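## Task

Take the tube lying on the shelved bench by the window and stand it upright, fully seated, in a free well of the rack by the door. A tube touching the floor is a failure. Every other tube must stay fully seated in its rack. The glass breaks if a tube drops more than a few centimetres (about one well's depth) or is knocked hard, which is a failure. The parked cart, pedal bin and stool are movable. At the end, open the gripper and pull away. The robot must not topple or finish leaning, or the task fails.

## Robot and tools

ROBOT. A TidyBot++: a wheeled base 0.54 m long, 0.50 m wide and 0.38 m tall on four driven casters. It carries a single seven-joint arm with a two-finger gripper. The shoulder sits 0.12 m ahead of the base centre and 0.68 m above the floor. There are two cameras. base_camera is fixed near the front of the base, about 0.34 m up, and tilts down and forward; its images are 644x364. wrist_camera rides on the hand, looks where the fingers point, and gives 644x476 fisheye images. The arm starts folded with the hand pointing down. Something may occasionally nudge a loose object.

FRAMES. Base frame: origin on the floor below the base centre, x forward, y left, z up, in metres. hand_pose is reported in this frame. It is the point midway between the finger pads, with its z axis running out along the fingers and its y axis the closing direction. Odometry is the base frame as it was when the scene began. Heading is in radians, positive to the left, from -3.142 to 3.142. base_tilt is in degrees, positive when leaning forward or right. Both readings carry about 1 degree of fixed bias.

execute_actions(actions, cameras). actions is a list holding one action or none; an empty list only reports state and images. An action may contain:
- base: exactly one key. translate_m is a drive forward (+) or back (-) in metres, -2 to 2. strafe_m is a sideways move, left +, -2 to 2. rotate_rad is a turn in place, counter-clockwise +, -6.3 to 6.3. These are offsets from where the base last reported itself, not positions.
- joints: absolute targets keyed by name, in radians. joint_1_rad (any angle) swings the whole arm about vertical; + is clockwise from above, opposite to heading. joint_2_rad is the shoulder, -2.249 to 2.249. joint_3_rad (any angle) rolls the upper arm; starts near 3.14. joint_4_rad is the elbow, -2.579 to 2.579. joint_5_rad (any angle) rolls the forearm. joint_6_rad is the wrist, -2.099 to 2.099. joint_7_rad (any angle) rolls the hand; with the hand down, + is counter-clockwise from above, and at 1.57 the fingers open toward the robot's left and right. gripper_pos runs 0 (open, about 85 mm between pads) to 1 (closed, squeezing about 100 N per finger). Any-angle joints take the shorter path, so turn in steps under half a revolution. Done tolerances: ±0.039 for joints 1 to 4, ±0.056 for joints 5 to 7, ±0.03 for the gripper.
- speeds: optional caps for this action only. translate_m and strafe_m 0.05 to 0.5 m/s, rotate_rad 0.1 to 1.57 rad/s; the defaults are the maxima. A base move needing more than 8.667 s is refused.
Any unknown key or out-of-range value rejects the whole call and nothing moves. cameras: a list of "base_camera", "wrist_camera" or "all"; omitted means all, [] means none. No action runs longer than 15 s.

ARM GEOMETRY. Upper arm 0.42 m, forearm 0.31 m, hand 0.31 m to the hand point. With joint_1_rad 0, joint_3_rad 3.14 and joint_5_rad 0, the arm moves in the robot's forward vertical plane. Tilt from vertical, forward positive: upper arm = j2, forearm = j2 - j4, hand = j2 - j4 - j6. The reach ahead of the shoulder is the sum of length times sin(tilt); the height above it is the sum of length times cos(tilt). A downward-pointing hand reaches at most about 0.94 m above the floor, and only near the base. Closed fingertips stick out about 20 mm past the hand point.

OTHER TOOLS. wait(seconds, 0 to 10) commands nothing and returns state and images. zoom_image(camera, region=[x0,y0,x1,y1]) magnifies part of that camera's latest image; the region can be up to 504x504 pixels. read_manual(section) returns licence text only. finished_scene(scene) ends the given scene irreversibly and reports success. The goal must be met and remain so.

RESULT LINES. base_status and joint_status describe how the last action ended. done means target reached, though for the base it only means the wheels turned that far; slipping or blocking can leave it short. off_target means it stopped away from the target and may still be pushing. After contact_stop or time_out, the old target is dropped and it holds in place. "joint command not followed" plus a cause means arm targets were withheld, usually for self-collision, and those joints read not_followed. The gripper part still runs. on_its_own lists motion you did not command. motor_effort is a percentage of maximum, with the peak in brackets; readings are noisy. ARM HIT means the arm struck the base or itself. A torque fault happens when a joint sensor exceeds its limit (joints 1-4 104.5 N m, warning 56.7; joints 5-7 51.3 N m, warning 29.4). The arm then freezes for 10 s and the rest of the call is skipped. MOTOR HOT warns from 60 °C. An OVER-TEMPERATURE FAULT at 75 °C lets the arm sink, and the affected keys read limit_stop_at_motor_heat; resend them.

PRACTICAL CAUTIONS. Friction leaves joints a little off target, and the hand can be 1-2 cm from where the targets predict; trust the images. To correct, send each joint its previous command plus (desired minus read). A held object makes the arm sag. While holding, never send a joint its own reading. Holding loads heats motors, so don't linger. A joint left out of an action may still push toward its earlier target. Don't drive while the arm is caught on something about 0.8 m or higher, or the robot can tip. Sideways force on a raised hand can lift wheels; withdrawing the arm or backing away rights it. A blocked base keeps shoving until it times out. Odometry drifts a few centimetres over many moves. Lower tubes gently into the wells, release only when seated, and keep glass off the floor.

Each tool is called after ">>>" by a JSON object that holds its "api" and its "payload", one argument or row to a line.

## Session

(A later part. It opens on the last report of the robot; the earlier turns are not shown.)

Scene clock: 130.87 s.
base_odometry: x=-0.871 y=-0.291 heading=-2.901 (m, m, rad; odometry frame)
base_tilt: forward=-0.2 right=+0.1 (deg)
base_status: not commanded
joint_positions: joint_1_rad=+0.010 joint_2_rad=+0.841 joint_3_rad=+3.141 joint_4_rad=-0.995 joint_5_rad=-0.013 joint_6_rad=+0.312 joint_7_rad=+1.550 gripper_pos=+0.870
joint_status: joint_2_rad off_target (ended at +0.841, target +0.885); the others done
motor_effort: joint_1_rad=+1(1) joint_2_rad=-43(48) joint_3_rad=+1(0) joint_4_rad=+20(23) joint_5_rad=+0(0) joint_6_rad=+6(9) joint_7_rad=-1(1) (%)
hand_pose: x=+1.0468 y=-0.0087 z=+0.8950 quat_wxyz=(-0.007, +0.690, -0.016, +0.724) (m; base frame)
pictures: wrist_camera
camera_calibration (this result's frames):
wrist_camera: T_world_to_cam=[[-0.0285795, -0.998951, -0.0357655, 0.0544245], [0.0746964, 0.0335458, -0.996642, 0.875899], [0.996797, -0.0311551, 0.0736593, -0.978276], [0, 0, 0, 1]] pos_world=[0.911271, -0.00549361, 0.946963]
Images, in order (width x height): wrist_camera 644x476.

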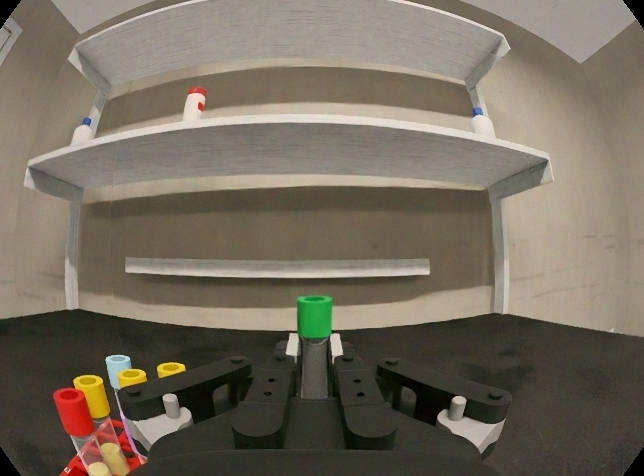

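>>> {"api": "execute_actions", "payload": {
  "actions": [
    {"base":{"strafe_m":0.012},"joints":{"joint_2_rad":0.865},"speeds":{"strafe_m":0.05}}
  ],
  "cameras": ["wrist_camera"]
}}

>>> {"api": "zoom_image", "payload": {
  "camera": "wrist_camera",
  "region": [160,290,480,470]
}}

Scene clock: 135.90 s.
base_odometry: x=-0.869 y=-0.303 heading=-2.901 (m, m, rad; odometry frame)
base_tilt: forward=-0.2 right=+0.1 (deg)
base_status: done
joint_positions: joint_1_rad=+0.018 joint_2_rad=+0.840 joint_3_rad=+3.141 joint_4_rad=-0.996 joint_5_rad=-0.013 joint_6_rad=+0.313 joint_7_rad=+1.550 gripper_pos=+0.870
joint_status: all done
motor_effort: joint_1_rad=-1(4) joint_2_rad=-44(45) joint_3_rad=+0(1) joint_4_rad=+19(21) joint_5_rad=+0(0) joint_6_rad=+6(7) joint_7_rad=-1(1) (%)
hand_pose: x=+1.0464 y=-0.0162 z=+0.8949 quat_wxyz=(-0.004, +0.690, -0.019, +0.724) (m; base frame)
pictures: wrist_camera
camera_calibration (this result's frames):
wrist_camera: T_world_to_cam=[[-0.0367322, -0.998685, -0.035761, 0.0553928], [0.0748469, 0.0329353, -0.996651, 0.875974], [0.996518, -0.0392858, 0.0735387, -0.977853], [0, 0, 0, 1]] pos_world=[0.910919, -0.0119462, 0.946932]
Images, in order (width x height): wrist_camera 644x476.

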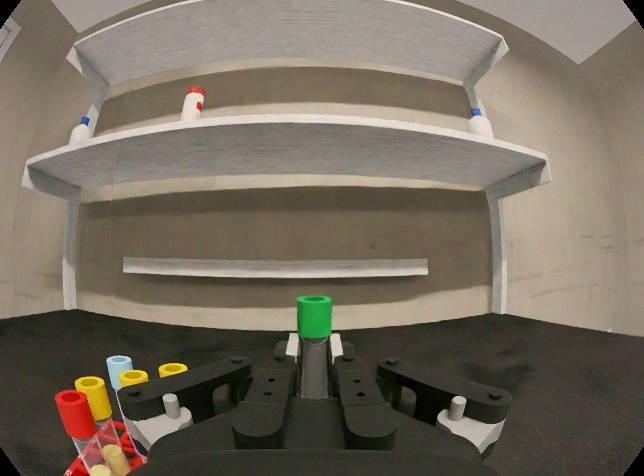

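Region (160, 290, 480, 470) of wrist_camera's 644x476 image, scaled by 1.575; it fills the top 284 rows of this view, and the rest is white.

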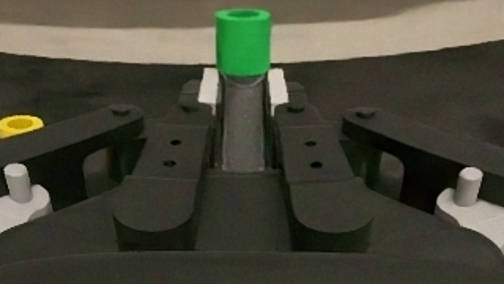

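>>> {"api": "execute_actions", "payload": {
  "actions": [
    {"joints":{"joint_2_rad":0.70,"joint_1_rad":0.0}}
  ],
  "cameras": []
}}

>>> {"api": "execute_actions", "payload": {
  "actions": [
    {"base":{"strafe_m":0.10},"joints":{"joint_2_rad":0.45,"joint_6_rad":-0.6}}
  ],
  "cameras": ["wrist_camera"]
}}

Scene clock: 144.17 s.
base_odometry: x=-0.869 y=-0.303 heading=-2.901 (m, m, rad; odometry frame)
base_tilt: forward=-0.1 right=+0.1 (deg)
base_status: not commanded
joint_positions: joint_1_rad=+0.013 joint_2_rad=+0.698 joint_3_rad=+3.141 joint_4_rad=-1.027 joint_5_rad=-0.013 joint_6_rad=+0.313 joint_7_rad=+1.550 gripper_pos=+0.870
joint_status: all done
motor_effort: joint_1_rad=-1(1) joint_2_rad=-46(54) joint_3_rad=+0(1) joint_4_rad=+25(26) joint_5_rad=+0(0) joint_6_rad=+9(10) joint_7_rad=+0(1) (%)
hand_pose: x=+1.0073 y=-0.0113 z=+1.0052 quat_wxyz=(-0.006, +0.649, -0.016, +0.761) (m; base frame)
pictures: none
No camera images: the call's "cameras" was empty. Leave "cameras" out to get every camera's image.

Scene clock: 145.57 s.
base_odometry: x=-0.845 y=-0.400 heading=-2.901 (m, m, rad; odometry frame)
base_tilt: forward=-0.1 right=+0.1 (deg)
base_status: done
joint_positions: joint_1_rad=-0.004 joint_2_rad=+0.447 joint_3_rad=+3.141 joint_4_rad=-1.027 joint_5_rad=-0.013 joint_6_rad=-0.571 joint_7_rad=+1.550 gripper_pos=+0.870
joint_status: all done
motor_effort: joint_1_rad=+0(5) joint_2_rad=-38(47) joint_3_rad=+0(2) joint_4_rad=+24(25) joint_5_rad=+0(0) joint_6_rad=+8(9) joint_7_rad=+0(1) (%)
hand_pose: x=+0.8906 y=+0.0063 z=+0.9492 quat_wxyz=(-0.012, +0.854, -0.010, +0.521) (m; base frame)
pictures: wrist_camera
camera_calibration (this result's frames):
wrist_camera: T_world_to_cam=[[-0.0205934, -0.999474, -0.025072, 0.0495809], [-0.433281, 0.0315218, -0.900707, 1.30244], [0.901024, -0.00768545, -0.433702, -0.259401], [0, 0, 0, 1]] pos_world=[0.799071, 0.00650576, 1.06186]
Images, in order (width x height): wrist_camera 644x476.

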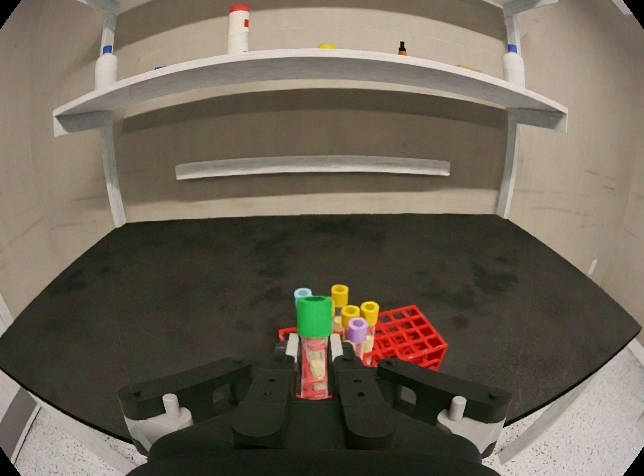

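>>> {"api": "zoom_image", "payload": {
  "camera": "wrist_camera",
  "region": [320,280,480,390]
}}

Region (320, 280, 480, 390) of wrist_camera's 644x476 image, scaled by 3.150; it fills the top 346 rows of this view, and the rest is white.

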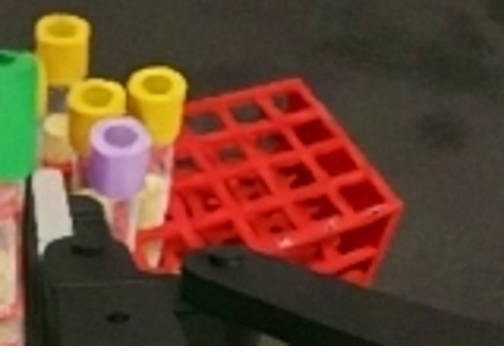

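>>> {"api": "execute_actions", "payload": {
  "actions": [
    {"base":{"strafe_m":-0.135},"joints":{"joint_2_rad":0.78,"joint_6_rad":0.22,"joint_4_rad":-0.95}}
  ],
  "cameras": []
}}

>>> {"api": "execute_actions", "payload": {
  "actions": [
    {"joints":{"joint_2_rad":0.85,"joint_6_rad":0.27,"joint_4_rad":-0.99}}
  ],
  "cameras": ["wrist_camera"]
}}

>>> {"api": "zoom_image", "payload": {
  "camera": "wrist_camera",
  "region": [160,290,480,470]
}}

Scene clock: 155.53 s.
base_odometry: x=-0.877 y=-0.269 heading=-2.901 (m, m, rad; odometry frame)
base_tilt: forward=-0.2 right=+0.1 (deg)
base_status: done
joint_positions: joint_1_rad=+0.004 joint_2_rad=+0.785 joint_3_rad=+3.141 joint_4_rad=-0.966 joint_5_rad=-0.013 joint_6_rad=+0.182 joint_7_rad=+1.550 gripper_pos=+0.870
joint_status: all done
motor_effort: joint_1_rad=-1(5) joint_2_rad=-48(51) joint_3_rad=+0(1) joint_4_rad=+24(25) joint_5_rad=+0(0) joint_6_rad=+9(9) joint_7_rad=+0(1) (%)
hand_pose: x=+1.0370 y=-0.0027 z=+0.9230 quat_wxyz=(-0.010, +0.707, -0.014, +0.707) (m; base frame)
pictures: none
No camera images: the call's "cameras" was empty. Leave "cameras" out to get every camera's image.

Scene clock: 156.53 s.
base_odometry: x=-0.877 y=-0.269 heading=-2.901 (m, m, rad; odometry frame)
base_tilt: forward=-0.2 right=+0.1 (deg)
base_status: not commanded
joint_positions: joint_1_rad=+0.004 joint_2_rad=+0.849 joint_3_rad=+3.141 joint_4_rad=-0.979 joint_5_rad=-0.013 joint_6_rad=+0.236 joint_7_rad=+1.550 gripper_pos=+0.870
joint_status: all done
motor_effort: joint_1_rad=-1(4) joint_2_rad=-50(51) joint_3_rad=+0(2) joint_4_rad=+24(24) joint_5_rad=+0(0) joint_6_rad=+9(10) joint_7_rad=+0(0) (%)
hand_pose: x=+1.0501 y=-0.0031 z=+0.8737 quat_wxyz=(-0.009, +0.714, -0.014, +0.700) (m; base frame)
pictures: wrist_camera
camera_calibration (this result's frames):
wrist_camera: T_world_to_cam=[[-0.0243462, -0.99911, -0.0344441, 0.0537117], [0.00667132, 0.0342912, -0.99939, 0.928047], [0.999681, -0.0245611, 0.00583053, -0.923518], [0, 0, 0, 1]] pos_world=[0.91834, -0.000842556, 0.934715]
Images, in order (width x height): wrist_camera 644x476.

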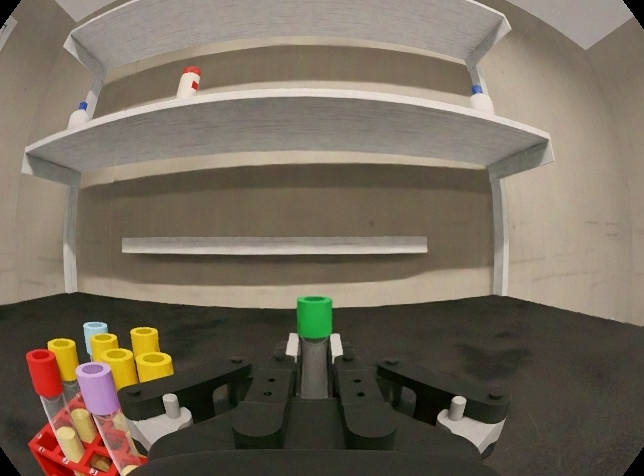

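Region (160, 290, 480, 470) of wrist_camera's 644x476 image, scaled by 1.575; it fills the top 284 rows of this view, and the rest is white.

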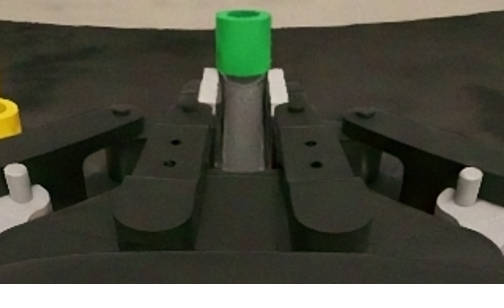

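>>> {"api": "execute_actions", "payload": {
  "actions": [
    {"joints":{"joint_2_rad":0.87,"joint_6_rad":0.32,"joint_4_rad":-1.04}}
  ],
  "cameras": ["wrist_camera"]
}}

Scene clock: 160.00 s.
base_odometry: x=-0.877 y=-0.269 heading=-2.901 (m, m, rad; odometry frame)
base_tilt: forward=-0.2 right=+0.0 (deg)
base_status: not commanded
joint_positions: joint_1_rad=+0.004 joint_2_rad=+0.863 joint_3_rad=+3.141 joint_4_rad=-1.025 joint_5_rad=-0.013 joint_6_rad=+0.286 joint_7_rad=+1.550 gripper_pos=+0.870
joint_status: all done
motor_effort: joint_1_rad=+0(0) joint_2_rad=-49(50) joint_3_rad=+0(0) joint_4_rad=+24(25) joint_5_rad=+0(0) joint_6_rad=+9(9) joint_7_rad=-1(1) (%)
hand_pose: x=+1.0485 y=-0.0033 z=+0.8477 quat_wxyz=(-0.009, +0.718, -0.014, +0.696) (m; base frame)
pictures: wrist_camera
camera_calibration (this result's frames):
wrist_camera: T_world_to_cam=[[-0.0253081, -0.9991, -0.0340463, 0.053268], [-0.00384438, 0.0341542, -0.999409, 0.913157], [0.999672, -0.0251623, -0.0047053, -0.91281], [0, 0, 0, 1]] pos_world=[0.917369, -0.000936451, 0.910136]
Images, in order (width x height): wrist_camera 644x476.

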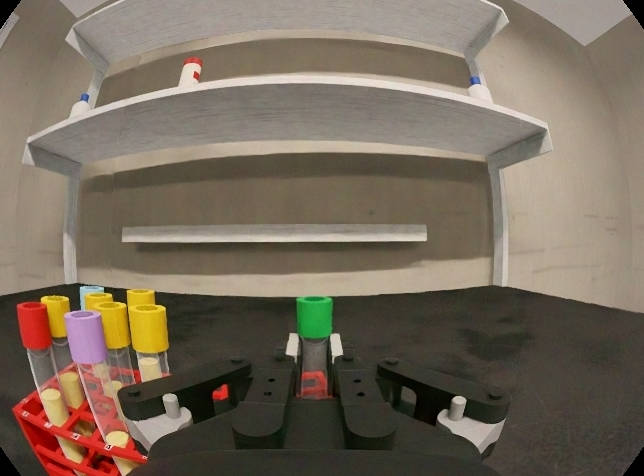

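>>> {"api": "execute_actions", "payload": {
  "actions": [
    {"joints":{"joint_2_rad":0.90,"joint_6_rad":0.34}}
  ],
  "cameras": ["wrist_camera"]
}}

>>> {"api": "zoom_image", "payload": {
  "camera": "wrist_camera",
  "region": [160,290,480,470]
}}

Scene clock: 164.53 s.
base_odometry: x=-0.877 y=-0.269 heading=-2.901 (m, m, rad; odometry frame)
base_tilt: forward=-0.2 right=+0.1 (deg)
base_status: not commanded
joint_positions: joint_1_rad=+0.004 joint_2_rad=+0.872 joint_3_rad=+3.141 joint_4_rad=-1.025 joint_5_rad=-0.013 joint_6_rad=+0.313 joint_7_rad=+1.550 gripper_pos=+0.870
joint_status: all done
motor_effort: joint_1_rad=+0(0) joint_2_rad=-47(49) joint_3_rad=+1(0) joint_4_rad=+22(23) joint_5_rad=+0(0) joint_6_rad=+8(8) joint_7_rad=-1(0) (%)
hand_pose: x=+1.0502 y=-0.0034 z=+0.8473 quat_wxyz=(-0.009, +0.712, -0.014, +0.702) (m; base frame)
pictures: wrist_camera
camera_calibration (this result's frames):
wrist_camera: T_world_to_cam=[[-0.0250426, -0.999098, -0.0343055, 0.0531335], [0.0130575, 0.0339865, -0.999337, 0.894941], [0.999601, -0.0254739, 0.0121946, -0.928759], [0, 0, 0, 1]] pos_world=[0.918034, -0.000989539, 0.907497]
Images, in order (width x height): wrist_camera 644x476.

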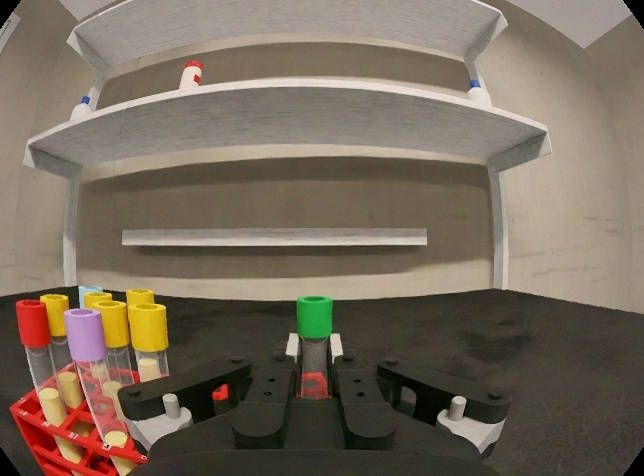

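Region (160, 290, 480, 470) of wrist_camera's 644x476 image, scaled by 1.575; it fills the top 284 rows of this view, and the rest is white.

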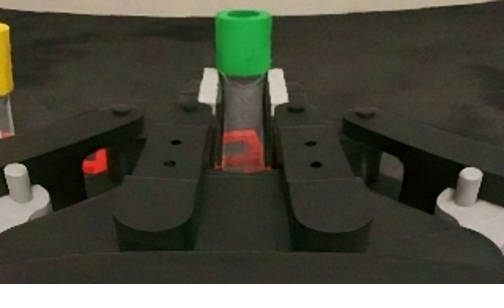

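>>> {"api": "execute_actions", "payload": {
  "actions": [
    {"joints":{"gripper_pos":0.55,"joint_2_rad":0.875}}
  ],
  "cameras": []
}}

>>> {"api": "execute_actions", "payload": {
  "actions": [
    {"base":{"translate_m":-0.2},"speeds":{"translate_m":0.1}}
  ],
  "cameras": ["wrist_camera"]
}}

Scene clock: 168.03 s.
base_odometry: x=-0.877 y=-0.269 heading=-2.901 (m, m, rad; odometry frame)
base_tilt: forward=-0.2 right=+0.1 (deg)
base_status: not commanded
joint_positions: joint_1_rad=+0.004 joint_2_rad=+0.872 joint_3_rad=+3.141 joint_4_rad=-1.027 joint_5_rad=-0.013 joint_6_rad=+0.313 joint_7_rad=+1.550 gripper_pos=+0.550
joint_status: all done
motor_effort: joint_1_rad=-1(0) joint_2_rad=-49(51) joint_3_rad=+0(0) joint_4_rad=+23(24) joint_5_rad=+0(0) joint_6_rad=+8(8) joint_7_rad=+0(0) (%)
hand_pose: x=+1.0501 y=-0.0034 z=+0.8462 quat_wxyz=(-0.009, +0.712, -0.014, +0.701) (m; base frame)
pictures: none
No camera images: the call's "cameras" was empty. Leave "cameras" out to get every camera's image.

Scene clock: 170.60 s.
base_odometry: x=-0.683 y=-0.221 heading=-2.901 (m, m, rad; odometry frame)
base_tilt: forward=-0.1 right=+0.1 (deg)
base_status: done
joint_positions: joint_1_rad=+0.004 joint_2_rad=+0.873 joint_3_rad=+3.141 joint_4_rad=-1.027 joint_5_rad=-0.013 joint_6_rad=+0.313 joint_7_rad=+1.550 gripper_pos=+0.550
joint_status: not commanded
motor_effort: joint_1_rad=+0(3) joint_2_rad=-49(52) joint_3_rad=+0(0) joint_4_rad=+23(24) joint_5_rad=+0(0) joint_6_rad=+9(9) joint_7_rad=+0(0) (%)
hand_pose: x=+1.0502 y=-0.0031 z=+0.8452 quat_wxyz=(-0.009, +0.713, -0.014, +0.701) (m; base frame)
pictures: wrist_camera
camera_calibration (this result's frames):
wrist_camera: T_world_to_cam=[[-0.0248622, -0.999104, -0.0342468, 0.0530807], [0.0102889, 0.0339998, -0.999369, 0.895833], [0.999638, -0.0251989, 0.00943439, -0.926438], [0, 0, 0, 1]] pos_world=[0.918205, -0.000770256, 0.905826]
Images, in order (width x height): wrist_camera 644x476.

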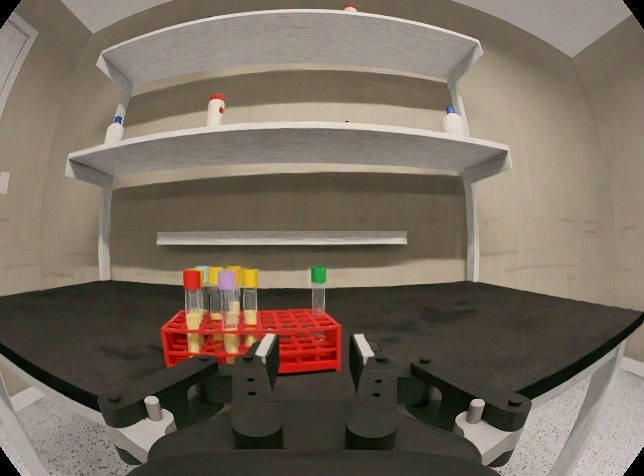

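In the rack, level with the others.

>>> {"api": "finished_scene", "payload": {
  "scene": 1
}}

The scene is finished: the task was done.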